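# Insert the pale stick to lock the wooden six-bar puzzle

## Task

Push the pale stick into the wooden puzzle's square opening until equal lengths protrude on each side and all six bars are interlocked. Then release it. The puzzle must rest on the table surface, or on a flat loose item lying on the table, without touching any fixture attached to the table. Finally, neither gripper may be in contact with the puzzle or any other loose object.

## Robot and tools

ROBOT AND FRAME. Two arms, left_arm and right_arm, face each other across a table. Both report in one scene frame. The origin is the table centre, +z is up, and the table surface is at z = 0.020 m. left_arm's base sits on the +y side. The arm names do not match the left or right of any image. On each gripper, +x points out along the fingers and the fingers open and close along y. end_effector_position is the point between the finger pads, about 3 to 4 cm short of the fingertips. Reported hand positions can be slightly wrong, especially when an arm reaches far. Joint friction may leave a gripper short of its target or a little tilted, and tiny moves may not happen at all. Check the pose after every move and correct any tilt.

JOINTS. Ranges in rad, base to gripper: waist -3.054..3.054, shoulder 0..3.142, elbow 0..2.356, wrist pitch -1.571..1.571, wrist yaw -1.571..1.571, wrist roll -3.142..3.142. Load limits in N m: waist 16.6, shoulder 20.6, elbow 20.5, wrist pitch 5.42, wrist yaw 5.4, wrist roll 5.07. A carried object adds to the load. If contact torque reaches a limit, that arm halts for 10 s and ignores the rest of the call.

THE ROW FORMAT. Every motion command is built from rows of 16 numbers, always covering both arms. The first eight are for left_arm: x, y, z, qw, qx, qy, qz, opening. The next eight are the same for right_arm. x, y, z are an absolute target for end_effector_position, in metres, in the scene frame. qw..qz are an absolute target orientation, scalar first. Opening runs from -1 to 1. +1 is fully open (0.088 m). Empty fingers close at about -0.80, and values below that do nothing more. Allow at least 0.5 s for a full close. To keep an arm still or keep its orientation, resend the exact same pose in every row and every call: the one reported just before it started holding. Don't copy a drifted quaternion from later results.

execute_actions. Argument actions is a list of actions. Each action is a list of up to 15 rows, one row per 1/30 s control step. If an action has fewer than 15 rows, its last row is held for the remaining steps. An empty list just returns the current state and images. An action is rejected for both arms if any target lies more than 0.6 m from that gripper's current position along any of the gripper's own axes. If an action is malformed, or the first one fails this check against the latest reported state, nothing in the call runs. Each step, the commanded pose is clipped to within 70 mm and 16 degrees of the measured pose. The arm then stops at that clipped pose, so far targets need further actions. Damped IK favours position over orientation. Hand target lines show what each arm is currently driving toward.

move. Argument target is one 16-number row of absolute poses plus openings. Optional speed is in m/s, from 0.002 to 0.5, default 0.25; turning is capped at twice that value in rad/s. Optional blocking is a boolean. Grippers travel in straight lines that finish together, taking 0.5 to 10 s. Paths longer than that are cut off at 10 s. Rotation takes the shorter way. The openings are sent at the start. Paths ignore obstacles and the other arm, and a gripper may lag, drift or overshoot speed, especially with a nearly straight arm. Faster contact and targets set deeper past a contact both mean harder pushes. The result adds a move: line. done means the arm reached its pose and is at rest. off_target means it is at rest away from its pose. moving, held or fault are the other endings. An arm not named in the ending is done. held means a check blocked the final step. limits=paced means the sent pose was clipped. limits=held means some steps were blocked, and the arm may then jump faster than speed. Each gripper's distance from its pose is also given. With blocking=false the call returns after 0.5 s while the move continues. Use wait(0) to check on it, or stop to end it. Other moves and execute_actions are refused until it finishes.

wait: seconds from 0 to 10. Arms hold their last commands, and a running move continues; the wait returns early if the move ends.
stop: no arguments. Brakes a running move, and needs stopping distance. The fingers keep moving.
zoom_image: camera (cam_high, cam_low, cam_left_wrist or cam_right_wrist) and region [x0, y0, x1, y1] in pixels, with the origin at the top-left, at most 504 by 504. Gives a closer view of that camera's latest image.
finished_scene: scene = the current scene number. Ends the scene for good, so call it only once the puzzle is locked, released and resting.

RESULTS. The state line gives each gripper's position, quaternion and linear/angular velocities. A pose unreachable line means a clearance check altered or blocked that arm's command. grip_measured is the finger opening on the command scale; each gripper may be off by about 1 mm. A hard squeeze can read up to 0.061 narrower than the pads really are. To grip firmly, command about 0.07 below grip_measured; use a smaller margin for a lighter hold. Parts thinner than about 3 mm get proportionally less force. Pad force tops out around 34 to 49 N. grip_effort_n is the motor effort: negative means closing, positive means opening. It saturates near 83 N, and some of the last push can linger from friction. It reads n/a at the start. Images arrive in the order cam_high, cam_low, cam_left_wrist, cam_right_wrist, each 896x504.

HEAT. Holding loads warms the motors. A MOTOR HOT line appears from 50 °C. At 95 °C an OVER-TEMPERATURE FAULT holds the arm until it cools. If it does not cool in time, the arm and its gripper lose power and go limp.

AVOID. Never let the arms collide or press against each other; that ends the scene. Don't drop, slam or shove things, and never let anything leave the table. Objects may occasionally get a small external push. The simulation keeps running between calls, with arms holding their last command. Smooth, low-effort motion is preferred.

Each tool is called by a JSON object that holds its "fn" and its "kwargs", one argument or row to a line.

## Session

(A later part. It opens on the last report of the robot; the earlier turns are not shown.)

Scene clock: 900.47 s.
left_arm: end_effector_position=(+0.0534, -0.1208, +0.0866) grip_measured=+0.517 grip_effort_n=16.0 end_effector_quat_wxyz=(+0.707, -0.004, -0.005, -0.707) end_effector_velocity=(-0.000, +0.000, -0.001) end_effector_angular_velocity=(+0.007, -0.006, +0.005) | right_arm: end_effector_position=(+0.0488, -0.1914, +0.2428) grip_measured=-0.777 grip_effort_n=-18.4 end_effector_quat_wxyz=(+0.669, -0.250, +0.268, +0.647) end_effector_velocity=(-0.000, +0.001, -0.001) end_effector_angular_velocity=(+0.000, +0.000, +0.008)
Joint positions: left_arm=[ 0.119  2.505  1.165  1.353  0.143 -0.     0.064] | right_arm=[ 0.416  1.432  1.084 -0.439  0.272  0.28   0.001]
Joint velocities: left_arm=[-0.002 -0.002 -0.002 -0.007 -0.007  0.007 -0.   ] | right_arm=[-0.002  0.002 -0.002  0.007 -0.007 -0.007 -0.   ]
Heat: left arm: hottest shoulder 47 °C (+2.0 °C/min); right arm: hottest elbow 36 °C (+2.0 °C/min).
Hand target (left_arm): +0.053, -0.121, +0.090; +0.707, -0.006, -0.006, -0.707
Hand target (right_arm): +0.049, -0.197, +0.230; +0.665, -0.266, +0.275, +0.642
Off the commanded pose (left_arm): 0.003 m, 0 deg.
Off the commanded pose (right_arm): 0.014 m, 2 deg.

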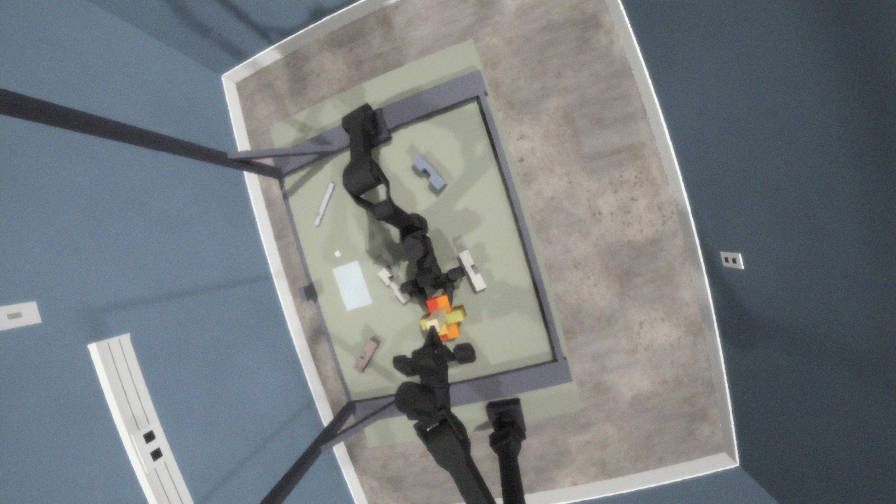

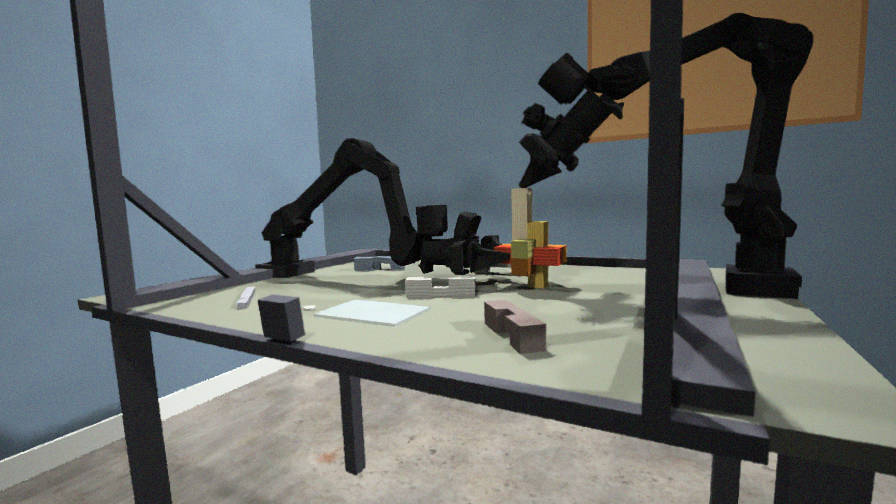

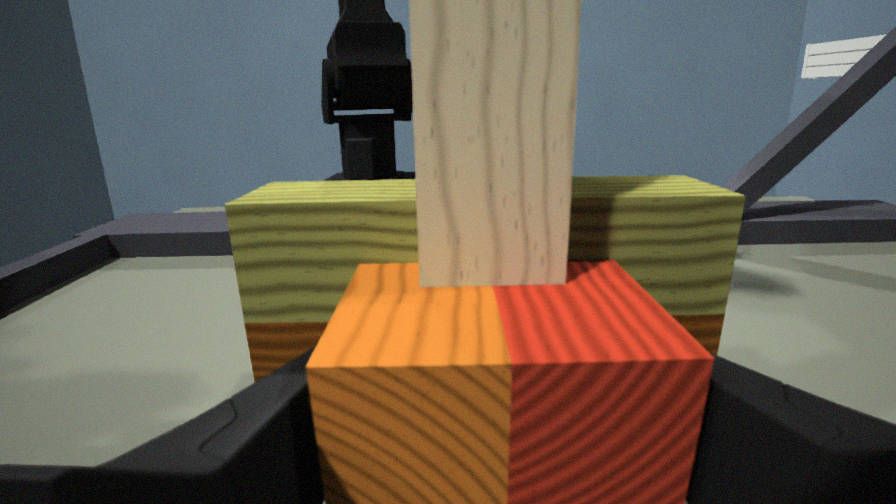

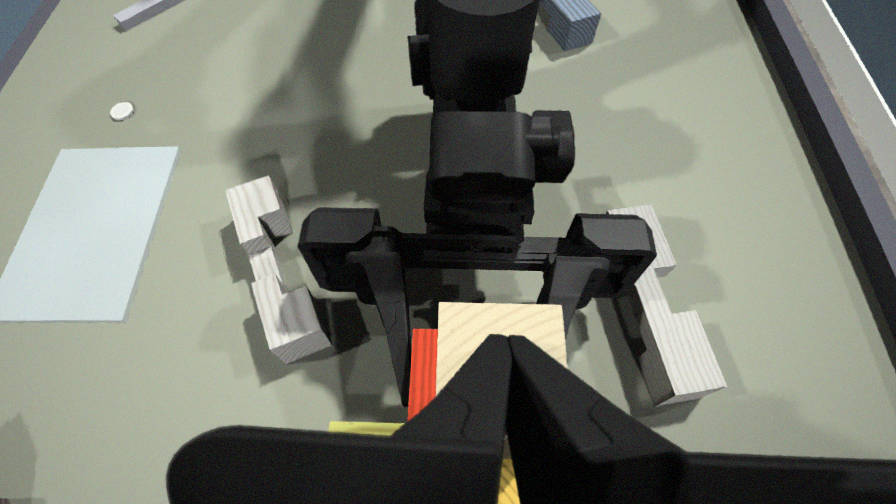

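{"fn": "execute_actions", "kwargs": {
  "actions": [
    [[0.053,-0.121,0.090,0.7071,-0.0062,-0.0062,-0.7071,0.520,0.049,-0.197,0.2295,0.6646,-0.2658,0.2753,0.6418,-0.78],[0.053,-0.121,0.090,0.7071,-0.0062,-0.0062,-0.7071,0.520,0.049,-0.197,0.229,0.6646,-0.2658,0.2753,0.6418,-0.78],[0.053,-0.121,0.090,0.7071,-0.0062,-0.0062,-0.7071,0.520,0.049,-0.197,0.2285,0.6646,-0.2658,0.2753,0.6418,-0.78],[0.053,-0.121,0.090,0.7071,-0.0062,-0.0062,-0.7071,0.520,0.049,-0.197,0.228,0.6646,-0.2658,0.2753,0.6418,-0.78],[0.053,-0.121,0.090,0.7071,-0.0062,-0.0062,-0.7071,0.520,0.049,-0.197,0.2275,0.6646,-0.2658,0.2753,0.6418,-0.78],[0.053,-0.121,0.090,0.7071,-0.0062,-0.0062,-0.7071,0.520,0.049,-0.1971,0.227,0.6646,-0.2658,0.2753,0.6418,-0.78],[0.053,-0.121,0.090,0.7071,-0.0062,-0.0062,-0.7071,0.520,0.049,-0.1972,0.2265,0.6646,-0.2658,0.2753,0.6418,-0.78],[0.053,-0.121,0.090,0.7071,-0.0062,-0.0062,-0.7071,0.520,0.049,-0.1973,0.226,0.6646,-0.2658,0.2753,0.6418,-0.78],[0.053,-0.121,0.090,0.7071,-0.0062,-0.0062,-0.7071,0.520,0.049,-0.1974,0.2255,0.6646,-0.2658,0.2753,0.6418,-0.78],[0.053,-0.121,0.090,0.7071,-0.0062,-0.0062,-0.7071,0.520,0.049,-0.1975,0.225,0.6646,-0.2658,0.2753,0.6418,-0.78],[0.053,-0.121,0.090,0.7071,-0.0062,-0.0062,-0.7071,0.520,0.049,-0.1976,0.2245,0.6646,-0.2658,0.2753,0.6418,-0.78],[0.053,-0.121,0.090,0.7071,-0.0062,-0.0062,-0.7071,0.520,0.049,-0.1977,0.224,0.6646,-0.2658,0.2753,0.6418,-0.78],[0.053,-0.121,0.090,0.7071,-0.0062,-0.0062,-0.7071,0.520,0.049,-0.1978,0.2235,0.6646,-0.2658,0.2753,0.6418,-0.78],[0.053,-0.121,0.090,0.7071,-0.0062,-0.0062,-0.7071,0.520,0.049,-0.1979,0.223,0.6646,-0.2658,0.2753,0.6418,-0.78],[0.053,-0.121,0.090,0.7071,-0.0062,-0.0062,-0.7071,0.520,0.049,-0.198,0.2225,0.6646,-0.2658,0.2753,0.6418,-0.78]],
    [[0.053,-0.121,0.090,0.7071,-0.0062,-0.0062,-0.7071,0.520,0.049,-0.198,0.222,0.6646,-0.2658,0.2753,0.6418,-0.78]]
  ]
}}

{"fn": "zoom_image", "kwargs": {
  "camera": "cam_low",
  "region": [470, 130, 590, 300]
}}

Scene clock: 911.17 s.
left_arm: end_effector_position=(+0.0534, -0.1208, +0.0866) grip_measured=+0.517 grip_effort_n=16.0 end_effector_quat_wxyz=(+0.707, -0.004, -0.005, -0.707) end_effector_velocity=(-0.000, +0.001, -0.001) end_effector_angular_velocity=(-0.002, +0.007, +0.005) | right_arm: end_effector_position=(+0.0488, -0.1918, +0.2370) grip_measured=-0.777 grip_effort_n=-18.4 end_effector_quat_wxyz=(+0.669, -0.247, +0.267, +0.648) end_effector_velocity=(+0.004, -0.001, -0.001) end_effector_angular_velocity=(-0.005, -0.013, -0.008)
Joint positions: left_arm=[ 0.119  2.505  1.165  1.353  0.143 -0.     0.064] | right_arm=[ 0.417  1.43   1.055 -0.406  0.273  0.281  0.001]
Joint velocities: left_arm=[-0.002  0.002 -0.002  0.007 -0.007 -0.007 -0.   ] | right_arm=[-0.007 -0.002 -0.002 -0.007  0.007 -0.007 -0.   ]
Heat: left arm: hottest shoulder 48 °C (+3.0 °C/min); right arm: hottest elbow 35 °C (+0.0 °C/min).
Hand target (left_arm): +0.053, -0.121, +0.090; +0.707, -0.006, -0.006, -0.707
Hand target (right_arm): +0.049, -0.198, +0.222; +0.665, -0.266, +0.275, +0.642
Off the commanded pose (left_arm): 0.003 m, 0 deg.
Off the commanded pose (right_arm): 0.016 m, 2 deg.

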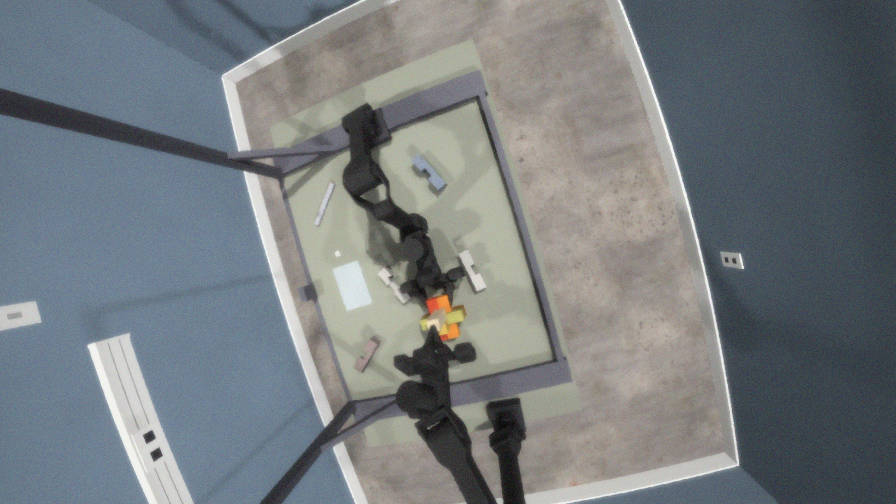

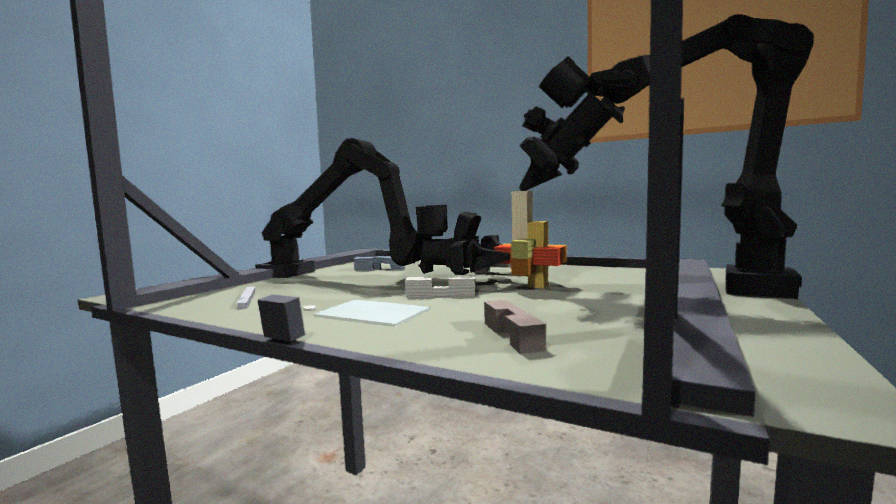

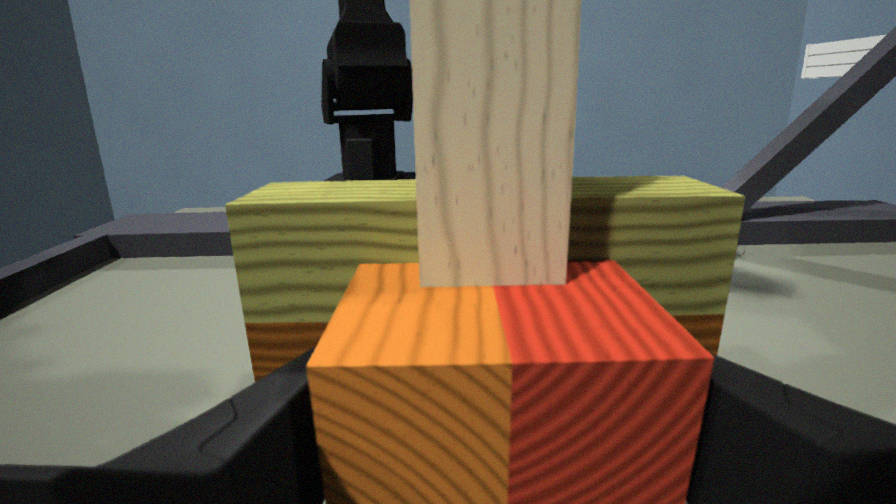

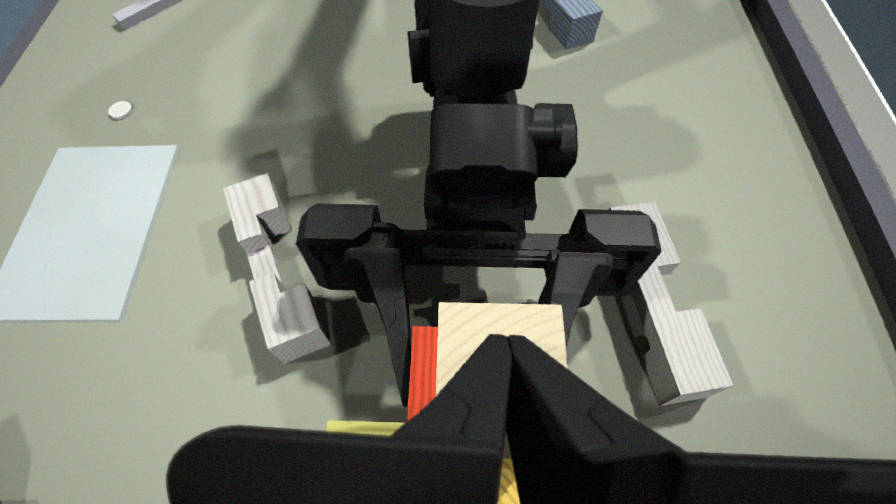

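Region (470, 130, 590, 300) of cam_low's 896x504 image, scaled by 2.965, with more detail than that image has; it fills the left 356 columns of this view, and the rest is white.

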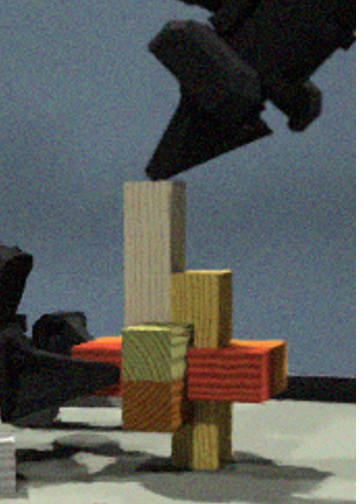

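{"fn": "execute_actions", "kwargs": {
  "actions": [
    [[0.053,-0.121,0.090,0.7071,-0.0062,-0.0062,-0.7071,0.520,0.049,-0.198,0.2214,0.6646,-0.2658,0.2753,0.6418,-0.78],[0.053,-0.121,0.090,0.7071,-0.0062,-0.0062,-0.7071,0.520,0.049,-0.198,0.2208,0.6646,-0.2658,0.2753,0.6418,-0.78],[0.053,-0.121,0.090,0.7071,-0.0062,-0.0062,-0.7071,0.520,0.049,-0.198,0.2202,0.6646,-0.2658,0.2753,0.6418,-0.78],[0.053,-0.121,0.090,0.7071,-0.0062,-0.0062,-0.7071,0.520,0.049,-0.198,0.2196,0.6646,-0.2658,0.2753,0.6418,-0.78],[0.053,-0.121,0.090,0.7071,-0.0062,-0.0062,-0.7071,0.520,0.049,-0.198,0.219,0.6646,-0.2658,0.2753,0.6418,-0.78],[0.053,-0.121,0.090,0.7071,-0.0062,-0.0062,-0.7071,0.520,0.049,-0.198,0.2184,0.6646,-0.2658,0.2753,0.6418,-0.78],[0.053,-0.121,0.090,0.7071,-0.0062,-0.0062,-0.7071,0.520,0.049,-0.198,0.2178,0.6646,-0.2658,0.2753,0.6418,-0.78],[0.053,-0.121,0.090,0.7071,-0.0062,-0.0062,-0.7071,0.520,0.049,-0.198,0.2172,0.6646,-0.2658,0.2753,0.6418,-0.78],[0.053,-0.121,0.090,0.7071,-0.0062,-0.0062,-0.7071,0.520,0.049,-0.198,0.2166,0.6646,-0.2658,0.2753,0.6418,-0.78],[0.053,-0.121,0.090,0.7071,-0.0062,-0.0062,-0.7071,0.520,0.049,-0.198,0.216,0.6646,-0.2658,0.2753,0.6418,-0.78],[0.053,-0.121,0.090,0.7071,-0.0062,-0.0062,-0.7071,0.520,0.049,-0.198,0.2154,0.6646,-0.2658,0.2753,0.6418,-0.78],[0.053,-0.121,0.090,0.7071,-0.0062,-0.0062,-0.7071,0.520,0.049,-0.198,0.2148,0.6646,-0.2658,0.2753,0.6418,-0.78],[0.053,-0.121,0.090,0.7071,-0.0062,-0.0062,-0.7071,0.520,0.049,-0.198,0.2142,0.6646,-0.2658,0.2753,0.6418,-0.78],[0.053,-0.121,0.090,0.7071,-0.0062,-0.0062,-0.7071,0.520,0.049,-0.198,0.2136,0.6646,-0.2658,0.2753,0.6418,-0.78],[0.053,-0.121,0.090,0.7071,-0.0062,-0.0062,-0.7071,0.520,0.049,-0.198,0.213,0.6646,-0.2658,0.2753,0.6418,-0.78]],
    [[0.053,-0.121,0.090,0.7071,-0.0062,-0.0062,-0.7071,0.520,0.049,-0.198,0.2124,0.6646,-0.2658,0.2753,0.6418,-0.78],[0.053,-0.121,0.090,0.7071,-0.0062,-0.0062,-0.7071,0.520,0.049,-0.198,0.2118,0.6646,-0.2658,0.2753,0.6418,-0.78],[0.053,-0.121,0.090,0.7071,-0.0062,-0.0062,-0.7071,0.520,0.049,-0.198,0.2112,0.6646,-0.2658,0.2753,0.6418,-0.78],[0.053,-0.121,0.090,0.7071,-0.0062,-0.0062,-0.7071,0.520,0.049,-0.198,0.2106,0.6646,-0.2658,0.2753,0.6418,-0.78],[0.053,-0.121,0.090,0.7071,-0.0062,-0.0062,-0.7071,0.520,0.049,-0.198,0.210,0.6646,-0.2658,0.2753,0.6418,-0.78],[0.053,-0.121,0.090,0.7071,-0.0062,-0.0062,-0.7071,0.520,0.049,-0.198,0.2094,0.6646,-0.2658,0.2753,0.6418,-0.78],[0.053,-0.121,0.090,0.7071,-0.0062,-0.0062,-0.7071,0.520,0.049,-0.198,0.2088,0.6646,-0.2658,0.2753,0.6418,-0.78],[0.053,-0.121,0.090,0.7071,-0.0062,-0.0062,-0.7071,0.520,0.049,-0.198,0.2082,0.6646,-0.2658,0.2753,0.6418,-0.78],[0.053,-0.121,0.090,0.7071,-0.0062,-0.0062,-0.7071,0.520,0.049,-0.198,0.2076,0.6646,-0.2658,0.2753,0.6418,-0.78],[0.053,-0.121,0.090,0.7071,-0.0062,-0.0062,-0.7071,0.520,0.049,-0.198,0.207,0.6646,-0.2658,0.2753,0.6418,-0.78]]
  ]
}}

{"fn": "zoom_image", "kwargs": {
  "camera": "cam_low",
  "region": [470, 130, 590, 300]
}}

Scene clock: 928.07 s.
left_arm: end_effector_position=(+0.0534, -0.1208, +0.0866) grip_measured=+0.517 grip_effort_n=16.0 end_effector_quat_wxyz=(+0.707, -0.004, -0.005, -0.707) end_effector_velocity=(-0.002, -0.000, -0.002) end_effector_angular_velocity=(+0.017, +0.024, -0.010) | right_arm: end_effector_position=(+0.0488, -0.1916, +0.2273) grip_measured=-0.777 grip_effort_n=-18.4 end_effector_quat_wxyz=(+0.671, -0.241, +0.264, +0.650) end_effector_velocity=(+0.004, -0.004, -0.005) end_effector_angular_velocity=(-0.024, -0.019, -0.003)
Joint positions: left_arm=[ 0.119  2.505  1.165  1.353  0.143 -0.     0.064] | right_arm=[ 0.417  1.43   1.007 -0.344  0.274  0.281  0.001]
Joint velocities: left_arm=[-0.002 -0.007 -0.002 -0.022  0.007 -0.022 -0.   ] | right_arm=[-0.002 -0.002 -0.007 -0.022  0.007 -0.007  0.   ]
Heat: left arm: hottest shoulder 48 °C (+2.0 °C/min); right arm: hottest elbow 34 °C (-2.0 °C/min).
Hand target (left_arm): +0.053, -0.121, +0.090; +0.707, -0.006, -0.006, -0.707
Hand target (right_arm): +0.049, -0.198, +0.208; +0.665, -0.266, +0.275, +0.642
Off the commanded pose (left_arm): 0.003 m, 0 deg.
Off the commanded pose (right_arm): 0.021 m, 3 deg.

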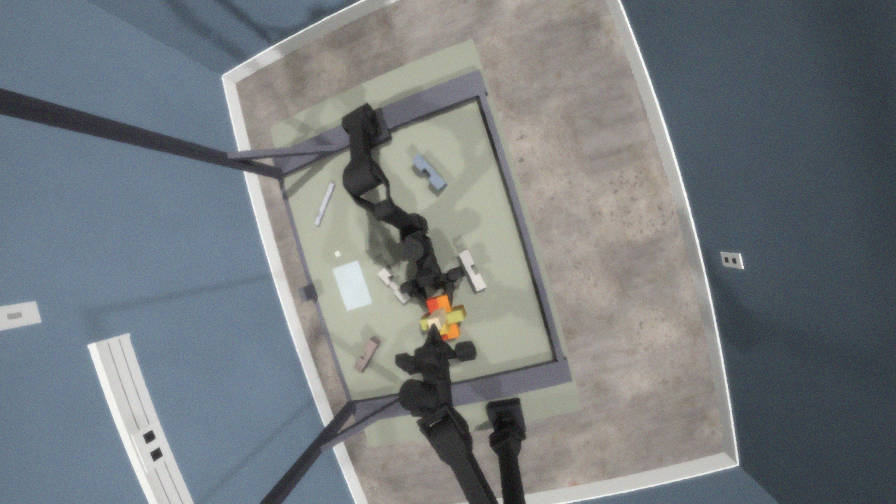

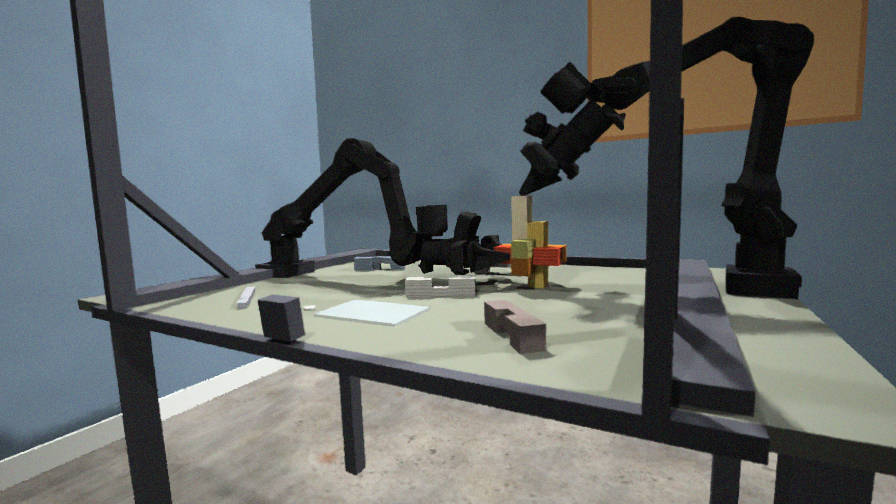

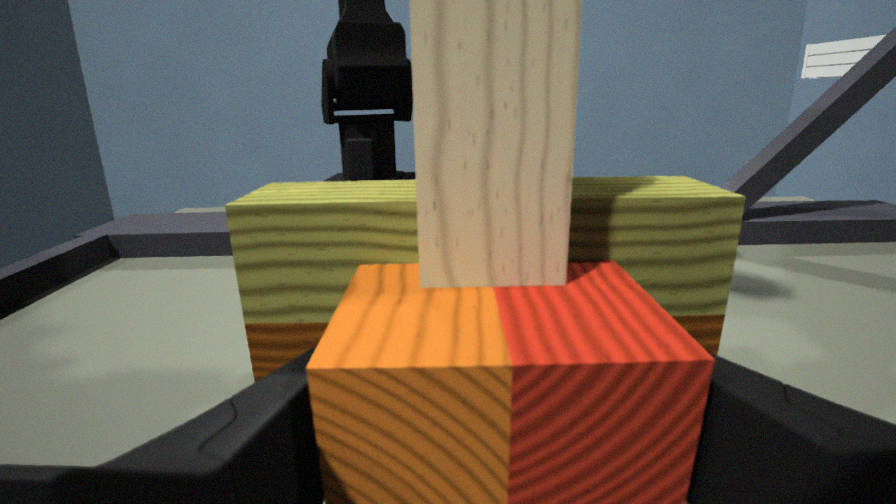

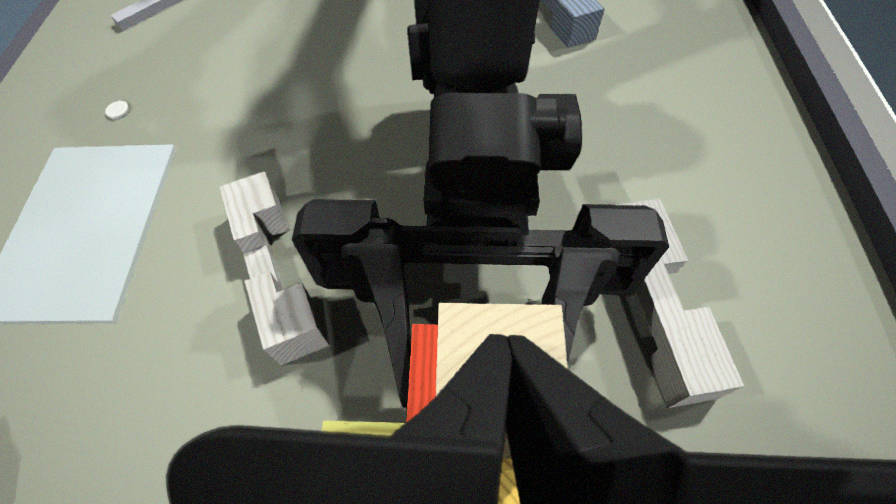

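Region (470, 130, 590, 300) of cam_low's 896x504 image, scaled by 2.965, with more detail than that image has; it fills the left 356 columns of this view, and the rest is white.

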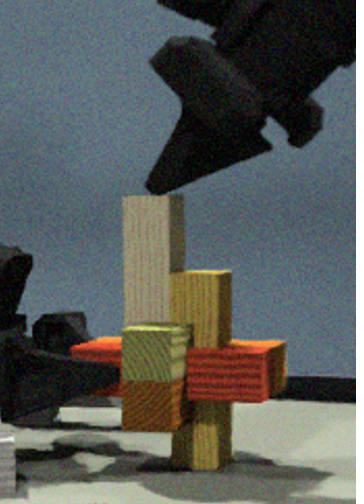

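{"fn": "execute_actions", "kwargs": {
  "actions": [
    [[0.053,-0.121,0.090,0.7071,-0.0062,-0.0062,-0.7071,0.520,0.049,-0.1982,0.2066,0.6641,-0.2669,0.2765,0.6413,-0.78],[0.053,-0.121,0.090,0.7071,-0.0062,-0.0062,-0.7071,0.520,0.049,-0.1984,0.2062,0.6636,-0.268,0.2776,0.6408,-0.78],[0.053,-0.121,0.090,0.7071,-0.0062,-0.0062,-0.7071,0.520,0.0491,-0.1986,0.2058,0.6631,-0.2691,0.2788,0.6404,-0.78],[0.053,-0.121,0.090,0.7071,-0.0062,-0.0062,-0.7071,0.520,0.0491,-0.1988,0.2054,0.6626,-0.2702,0.2799,0.6399,-0.78],[0.053,-0.121,0.090,0.7071,-0.0062,-0.0062,-0.7071,0.520,0.0492,-0.199,0.205,0.6621,-0.2714,0.2811,0.6394,-0.78],[0.053,-0.121,0.090,0.7071,-0.0062,-0.0062,-0.7071,0.520,0.0492,-0.1992,0.2046,0.6616,-0.2725,0.2822,0.6389,-0.78],[0.053,-0.121,0.090,0.7071,-0.0062,-0.0062,-0.7071,0.520,0.0493,-0.1994,0.2042,0.6611,-0.2736,0.2834,0.6384,-0.78],[0.053,-0.121,0.090,0.7071,-0.0062,-0.0062,-0.7071,0.520,0.0493,-0.1996,0.2038,0.6606,-0.2747,0.2845,0.638,-0.78],[0.053,-0.121,0.090,0.7071,-0.0062,-0.0062,-0.7071,0.520,0.0494,-0.1998,0.2034,0.6601,-0.2758,0.2857,0.6375,-0.78],[0.053,-0.121,0.090,0.7071,-0.0062,-0.0062,-0.7071,0.520,0.0494,-0.200,0.203,0.6597,-0.2769,0.2868,0.637,-0.78]]
  ]
}}

{"fn": "zoom_image", "kwargs": {
  "camera": "cam_low",
  "region": [470, 130, 590, 300]
}}

Scene clock: 940.93 s.
left_arm: end_effector_position=(+0.0534, -0.1208, +0.0866) grip_measured=+0.517 grip_effort_n=15.6 end_effector_quat_wxyz=(+0.707, -0.004, -0.005, -0.707) end_effector_velocity=(-0.000, +0.000, -0.004) end_effector_angular_velocity=(+0.022, +0.011, +0.005) | right_arm: end_effector_position=(+0.0501, -0.1954, +0.2228) grip_measured=-0.777 grip_effort_n=-18.4 end_effector_quat_wxyz=(+0.669, -0.251, +0.271, +0.644) end_effector_velocity=(-0.000, -0.006, -0.008) end_effector_angular_velocity=(-0.045, -0.005, +0.018)
Joint positions: left_arm=[ 0.119  2.505  1.165  1.353  0.143 -0.     0.064] | right_arm=[ 0.417  1.431  1.007 -0.37   0.274  0.288  0.001]
Joint velocities: left_arm=[-0.002 -0.002 -0.002 -0.022 -0.007 -0.007 -0.   ] | right_arm=[-0.002  0.002 -0.002 -0.037 -0.022 -0.007 -0.   ]
Heat: left arm: hottest shoulder 48 °C (+1.0 °C/min); right arm: hottest elbow 33 °C (-4.0 °C/min).
Hand target (left_arm): +0.053, -0.121, +0.090; +0.707, -0.006, -0.006, -0.707
Hand target (right_arm): +0.050, -0.201, +0.203; +0.660, -0.277, +0.287, +0.637
Off the commanded pose (left_arm): 0.003 m, 0 deg.
Off the commanded pose (right_arm): 0.020 m, 4 deg.

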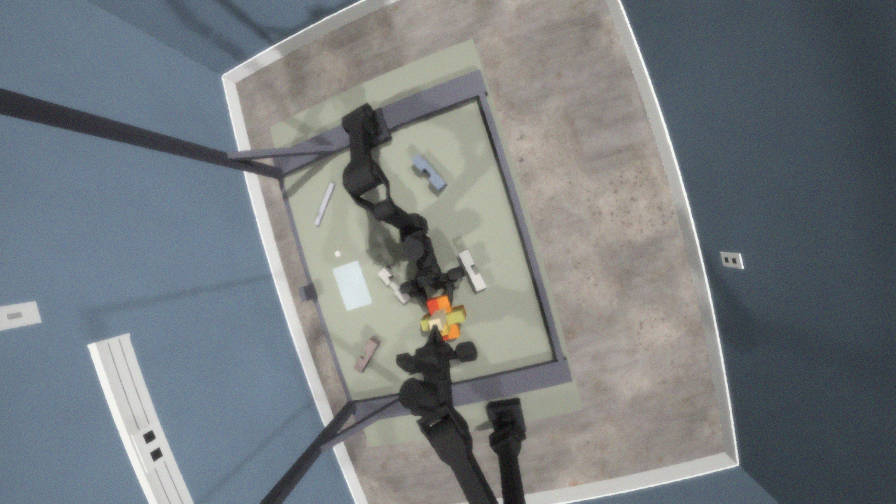

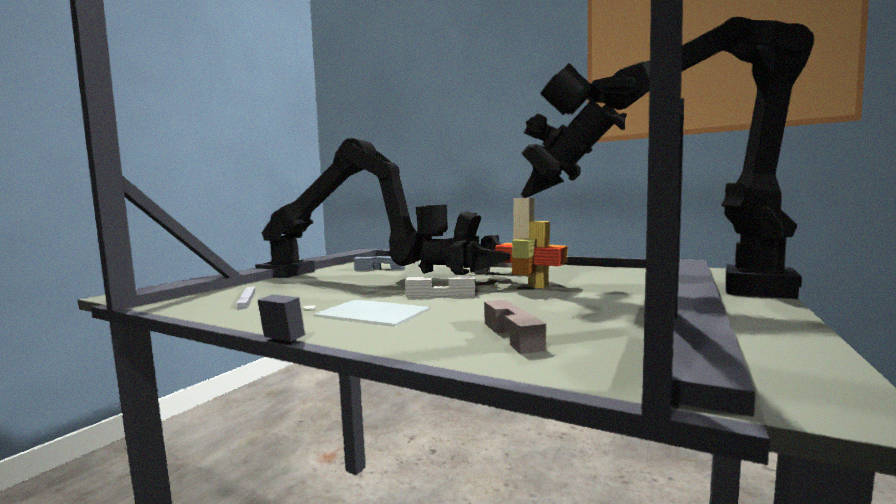

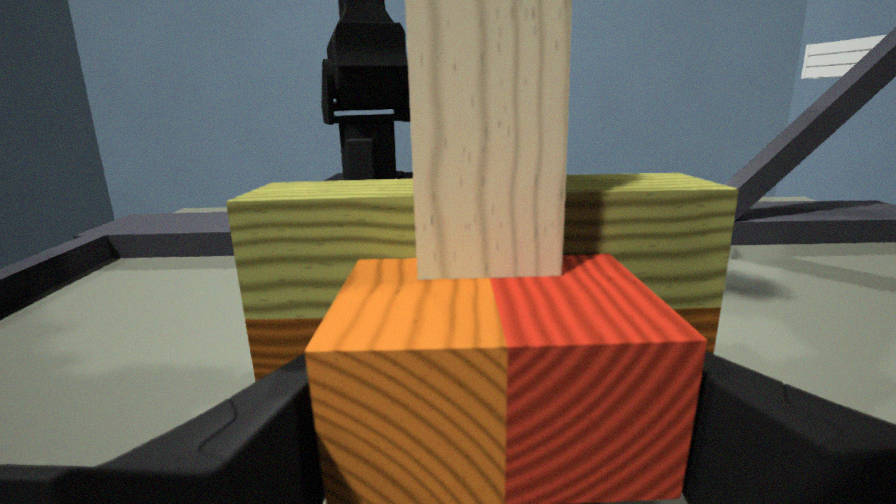

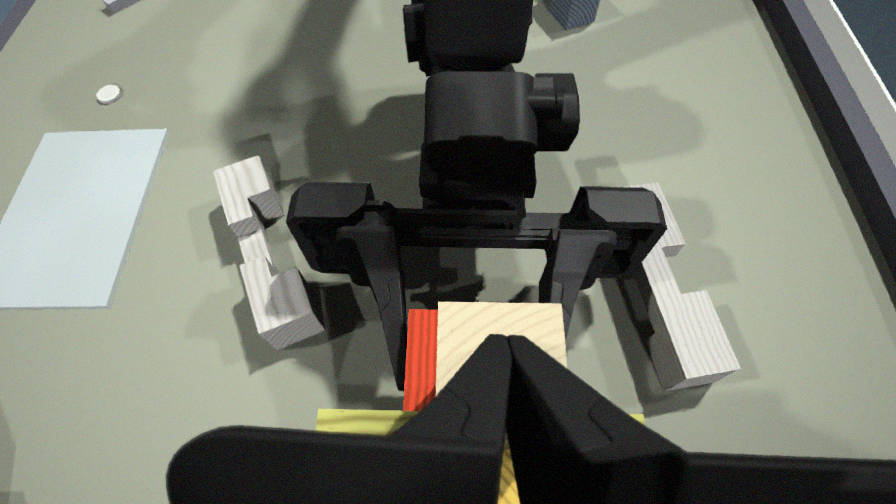

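Region (470, 130, 590, 300) of cam_low's 896x504 image, scaled by 2.965, with more detail than that image has; it fills the left 356 columns of this view, and the rest is white.

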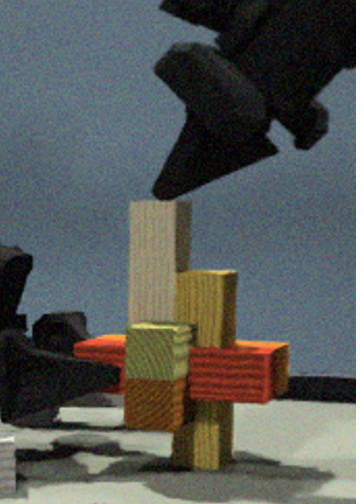

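{"fn": "execute_actions", "kwargs": {
  "actions": [
    [[0.053,-0.121,0.090,0.7071,-0.0062,-0.0062,-0.7071,0.520,0.0493,-0.1996,0.2024,0.6597,-0.2769,0.2868,0.637,-0.78],[0.053,-0.121,0.090,0.7071,-0.0062,-0.0062,-0.7071,0.520,0.0492,-0.1992,0.2018,0.6597,-0.2769,0.2868,0.637,-0.78],[0.053,-0.121,0.090,0.7071,-0.0062,-0.0062,-0.7071,0.520,0.0491,-0.1988,0.2012,0.6597,-0.2769,0.2868,0.637,-0.78],[0.053,-0.121,0.090,0.7071,-0.0062,-0.0062,-0.7071,0.520,0.049,-0.1984,0.2006,0.6597,-0.2769,0.2868,0.637,-0.78],[0.053,-0.121,0.090,0.7071,-0.0062,-0.0062,-0.7071,0.520,0.0489,-0.198,0.200,0.6597,-0.2769,0.2868,0.637,-0.78],[0.053,-0.121,0.090,0.7071,-0.0062,-0.0062,-0.7071,0.520,0.0488,-0.1976,0.1994,0.6597,-0.2769,0.2868,0.637,-0.78],[0.053,-0.121,0.090,0.7071,-0.0062,-0.0062,-0.7071,0.520,0.0487,-0.1972,0.1988,0.6597,-0.2769,0.2868,0.637,-0.78],[0.053,-0.121,0.090,0.7071,-0.0062,-0.0062,-0.7071,0.520,0.0486,-0.197,0.1982,0.6597,-0.2769,0.2868,0.637,-0.78],[0.053,-0.121,0.090,0.7071,-0.0062,-0.0062,-0.7071,0.520,0.0485,-0.197,0.1976,0.6597,-0.2769,0.2868,0.637,-0.78],[0.053,-0.121,0.090,0.7071,-0.0062,-0.0062,-0.7071,0.520,0.0485,-0.197,0.197,0.6597,-0.2769,0.2868,0.637,-0.78],[0.053,-0.121,0.090,0.7071,-0.0062,-0.0062,-0.7071,0.520,0.0485,-0.197,0.1964,0.6597,-0.2769,0.2868,0.637,-0.78],[0.053,-0.121,0.090,0.7071,-0.0062,-0.0062,-0.7071,0.520,0.0485,-0.197,0.1958,0.6597,-0.2769,0.2868,0.637,-0.78],[0.053,-0.121,0.090,0.7071,-0.0062,-0.0062,-0.7071,0.520,0.0485,-0.197,0.1952,0.6597,-0.2769,0.2868,0.637,-0.78],[0.053,-0.121,0.090,0.7071,-0.0062,-0.0062,-0.7071,0.520,0.0485,-0.197,0.1946,0.6597,-0.2769,0.2868,0.637,-0.78],[0.053,-0.121,0.090,0.7071,-0.0062,-0.0062,-0.7071,0.520,0.0485,-0.197,0.194,0.6597,-0.2769,0.2868,0.637,-0.78]]
  ]
}}

{"fn": "zoom_image", "kwargs": {
  "camera": "cam_low",
  "region": [470, 130, 590, 300]
}}

Scene clock: 951.47 s.
left_arm: end_effector_position=(+0.0534, -0.1208, +0.0866) grip_measured=+0.517 grip_effort_n=15.6 end_effector_quat_wxyz=(+0.707, -0.004, -0.005, -0.707) end_effector_velocity=(-0.003, +0.000, -0.001) end_effector_angular_velocity=(-0.002, -0.008, +0.000) | right_arm: end_effector_position=(+0.0485, -0.1910, +0.2187) grip_measured=-0.777 grip_effort_n=-18.4 end_effector_quat_wxyz=(+0.669, -0.250, +0.271, +0.645) end_effector_velocity=(+0.001, +0.004, -0.009) end_effector_angular_velocity=(+0.005, +0.002, +0.003)
Joint positions: left_arm=[ 0.119  2.505  1.165  1.353  0.143 -0.     0.064] | right_arm=[ 0.417  1.451  1.006 -0.347  0.273  0.288  0.001]
Joint velocities: left_arm=[-0.007  0.002 -0.002  0.007 -0.007  0.007 -0.   ] | right_arm=[-0.007  0.017 -0.027  0.051 -0.007 -0.007 -0.   ]
Heat: left arm: hottest shoulder 49 °C (+2.0 °C/min); right arm: hottest elbow 33 °C (-3.0 °C/min).
Hand target (left_arm): +0.053, -0.121, +0.090; +0.707, -0.006, -0.006, -0.707
Hand target (right_arm): +0.049, -0.198, +0.195; +0.660, -0.277, +0.287, +0.637
Off the commanded pose (left_arm): 0.003 m, 0 deg.
Off the commanded pose (right_arm): 0.025 m, 4 deg.

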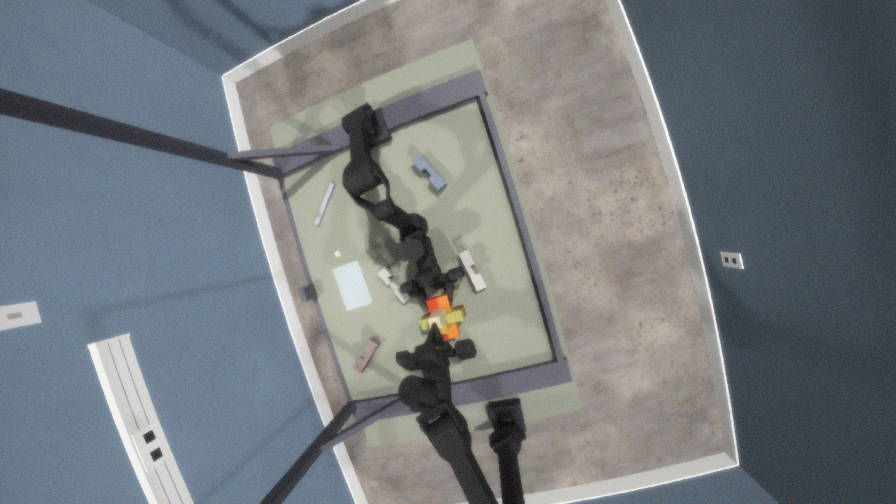

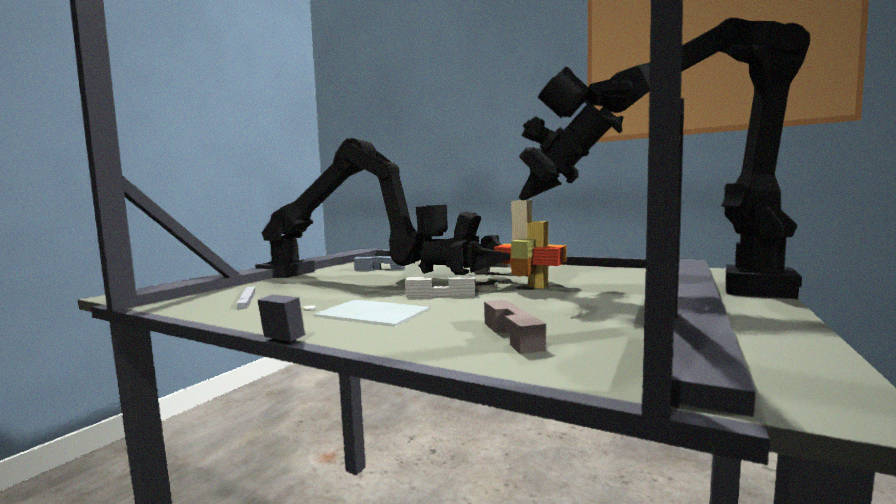

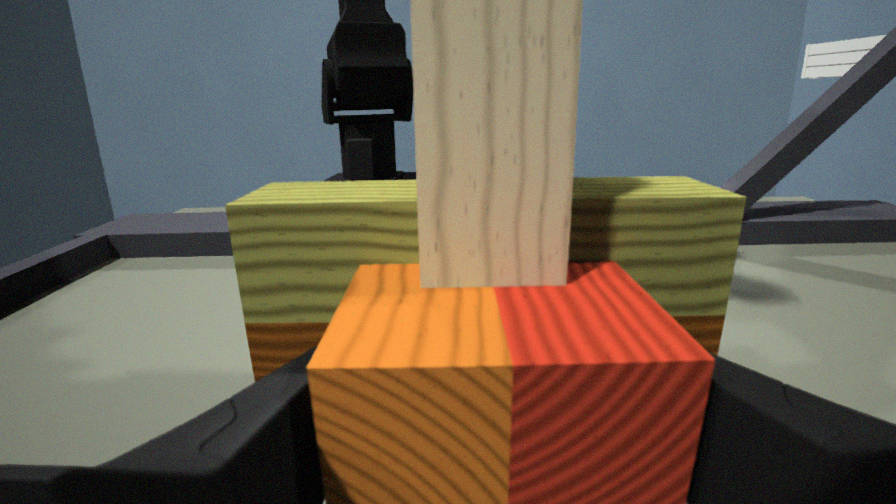

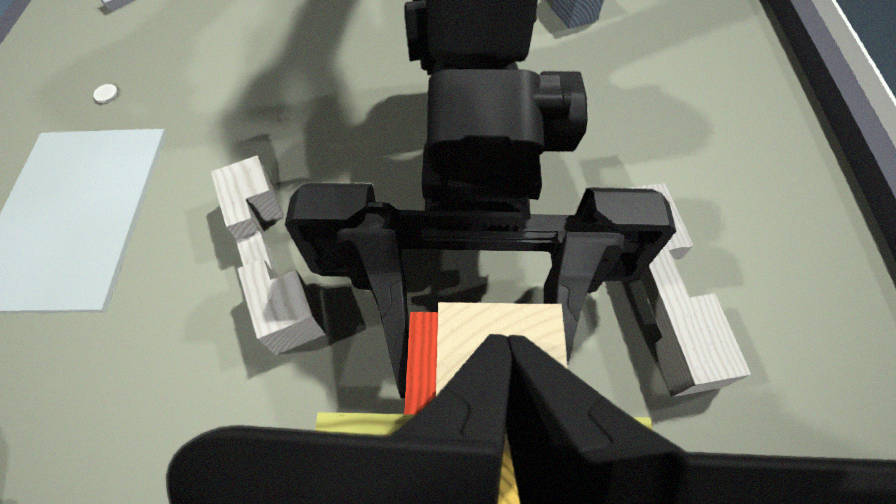

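Region (470, 130, 590, 300) of cam_low's 896x504 image, scaled by 2.965, with more detail than that image has; it fills the left 356 columns of this view, and the rest is white.

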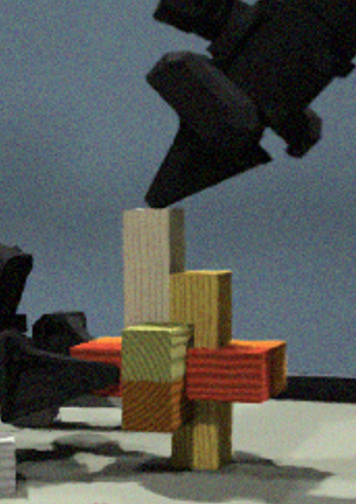

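{"fn": "execute_actions", "kwargs": {
  "actions": [
    [[0.053,-0.121,0.090,0.7071,-0.0062,-0.0062,-0.7071,0.520,0.0485,-0.1972,0.1934,0.6597,-0.2769,0.2868,0.637,-0.78],[0.053,-0.121,0.090,0.7071,-0.0062,-0.0062,-0.7071,0.520,0.0486,-0.1974,0.1928,0.6596,-0.2771,0.287,0.6369,-0.78],[0.053,-0.121,0.090,0.7071,-0.0062,-0.0062,-0.7071,0.520,0.0486,-0.1976,0.1922,0.6595,-0.2773,0.2872,0.6368,-0.78],[0.053,-0.121,0.090,0.7071,-0.0062,-0.0062,-0.7071,0.520,0.0487,-0.1978,0.1916,0.6594,-0.2775,0.2874,0.6367,-0.78],[0.053,-0.121,0.090,0.7071,-0.0062,-0.0062,-0.7071,0.520,0.0487,-0.198,0.191,0.6593,-0.2777,0.2876,0.6367,-0.78],[0.053,-0.121,0.090,0.7071,-0.0062,-0.0062,-0.7071,0.520,0.0487,-0.1981,0.1904,0.6592,-0.2779,0.2878,0.6366,-0.78],[0.053,-0.121,0.090,0.7071,-0.0062,-0.0062,-0.7071,0.520,0.0488,-0.1982,0.1898,0.6591,-0.2781,0.288,0.6365,-0.78],[0.053,-0.121,0.090,0.7071,-0.0062,-0.0062,-0.7071,0.520,0.0488,-0.1983,0.1892,0.659,-0.2783,0.2882,0.6364,-0.78],[0.053,-0.121,0.090,0.7071,-0.0062,-0.0062,-0.7071,0.520,0.0488,-0.1984,0.1886,0.6589,-0.2785,0.2884,0.6363,-0.78],[0.053,-0.121,0.090,0.7071,-0.0062,-0.0062,-0.7071,0.520,0.0488,-0.1985,0.188,0.6589,-0.2787,0.2886,0.6362,-0.78],[0.053,-0.121,0.090,0.7071,-0.0062,-0.0062,-0.7071,0.520,0.0489,-0.1986,0.1874,0.6588,-0.2789,0.2888,0.6362,-0.78],[0.053,-0.121,0.090,0.7071,-0.0062,-0.0062,-0.7071,0.520,0.0489,-0.1987,0.1868,0.6587,-0.2791,0.289,0.6361,-0.78],[0.053,-0.121,0.090,0.7071,-0.0062,-0.0062,-0.7071,0.520,0.0489,-0.1988,0.1862,0.6586,-0.2793,0.2892,0.636,-0.78],[0.053,-0.121,0.090,0.7071,-0.0062,-0.0062,-0.7071,0.520,0.049,-0.1989,0.1856,0.6585,-0.2795,0.2894,0.6359,-0.78],[0.053,-0.121,0.090,0.7071,-0.0062,-0.0062,-0.7071,0.520,0.049,-0.199,0.185,0.6584,-0.2797,0.2897,0.6358,-0.78]]
  ]
}}

{"fn": "zoom_image", "kwargs": {
  "camera": "cam_low",
  "region": [470, 130, 590, 300]
}}

Scene clock: 962.17 s.
left_arm: end_effector_position=(+0.0534, -0.1208, +0.0866) grip_measured=+0.517 grip_effort_n=15.6 end_effector_quat_wxyz=(+0.707, -0.004, -0.005, -0.707) end_effector_velocity=(-0.000, +0.000, -0.007) end_effector_angular_velocity=(+0.027, +0.026, +0.005) | right_arm: end_effector_position=(+0.0488, -0.1914, +0.2118) grip_measured=-0.777 grip_effort_n=-18.4 end_effector_quat_wxyz=(+0.669, -0.250, +0.272, +0.645) end_effector_velocity=(-0.001, -0.004, -0.018) end_effector_angular_velocity=(-0.026, +0.012, +0.008)
Joint positions: left_arm=[ 0.119  2.505  1.165  1.353  0.143 -0.     0.064] | right_arm=[ 0.416  1.456  0.983 -0.32   0.273  0.289  0.001]
Joint velocities: left_arm=[-0.002  0.002 -0.002 -0.022 -0.007 -0.022 -0.   ] | right_arm=[-0.002  0.012 -0.046  0.037 -0.022  0.007 -0.   ]
Heat: left arm: hottest shoulder 49 °C (+2.0 °C/min); right arm: hottest elbow 33 °C (-2.0 °C/min).
Hand target (left_arm): +0.053, -0.121, +0.090; +0.707, -0.006, -0.006, -0.707
Hand target (right_arm): +0.049, -0.200, +0.186; +0.659, -0.280, +0.290, +0.635
Off the commanded pose (left_arm): 0.003 m, 0 deg.
Off the commanded pose (right_arm): 0.028 m, 4 deg.

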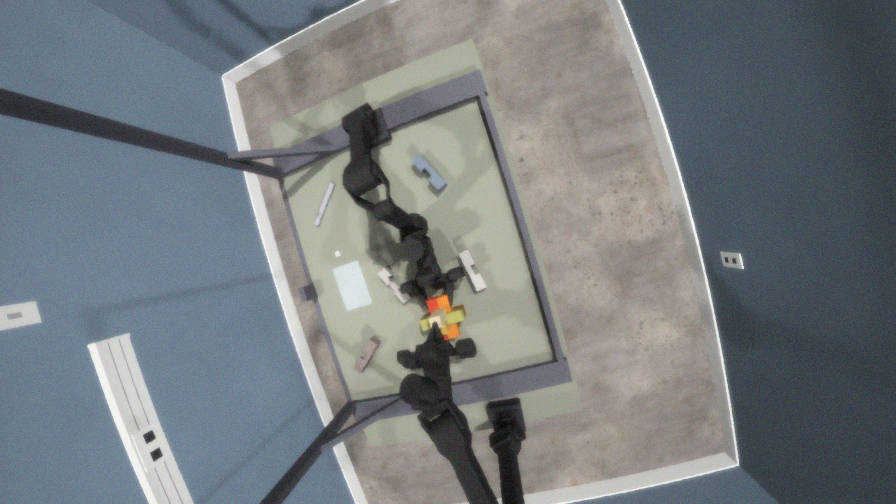

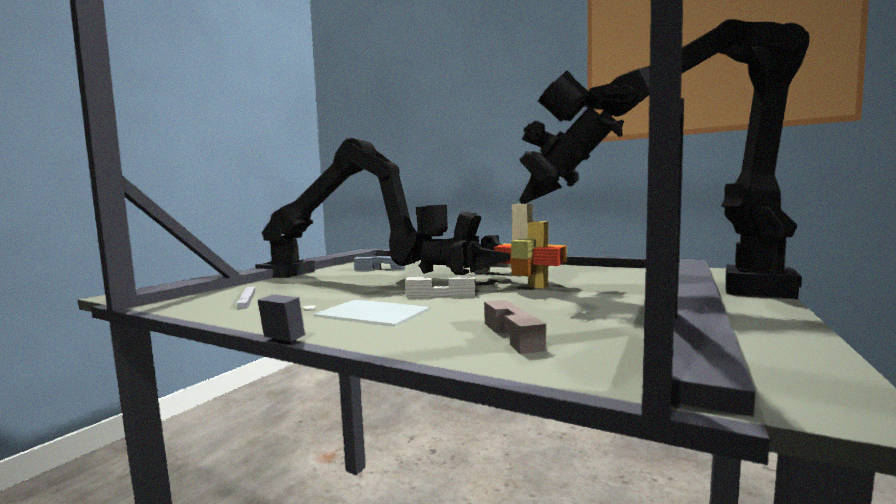

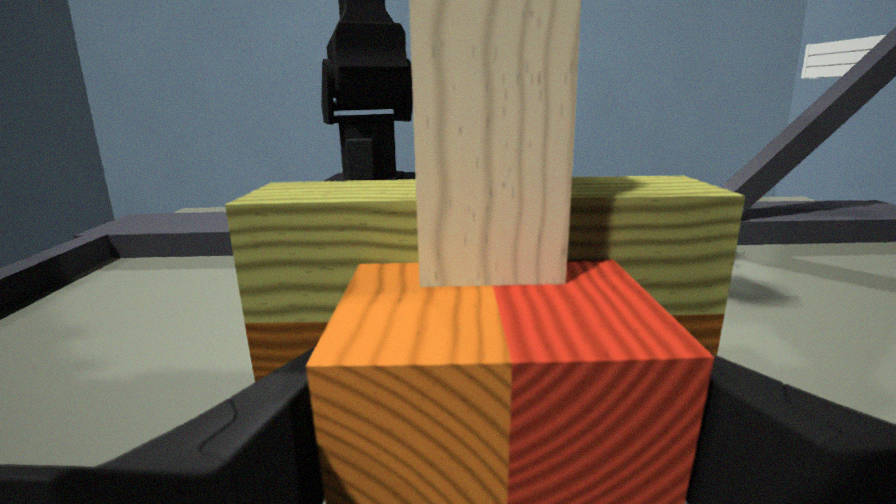

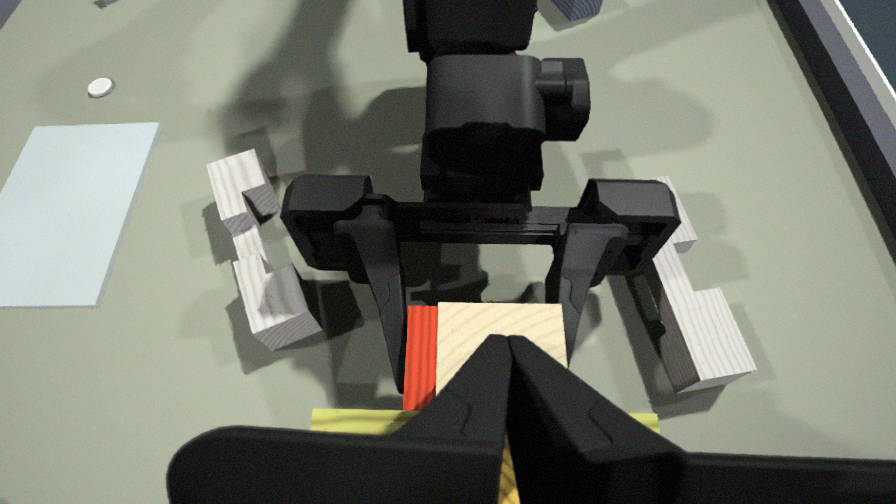

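Region (470, 130, 590, 300) of cam_low's 896x504 image, scaled by 2.965, with more detail than that image has; it fills the left 356 columns of this view, and the rest is white.

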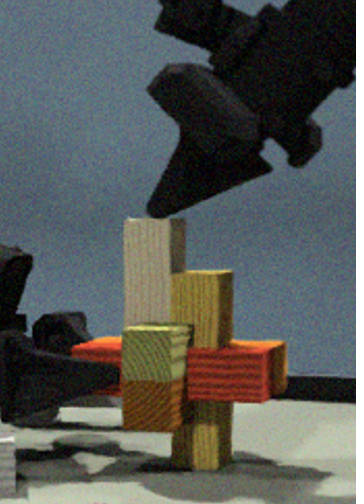

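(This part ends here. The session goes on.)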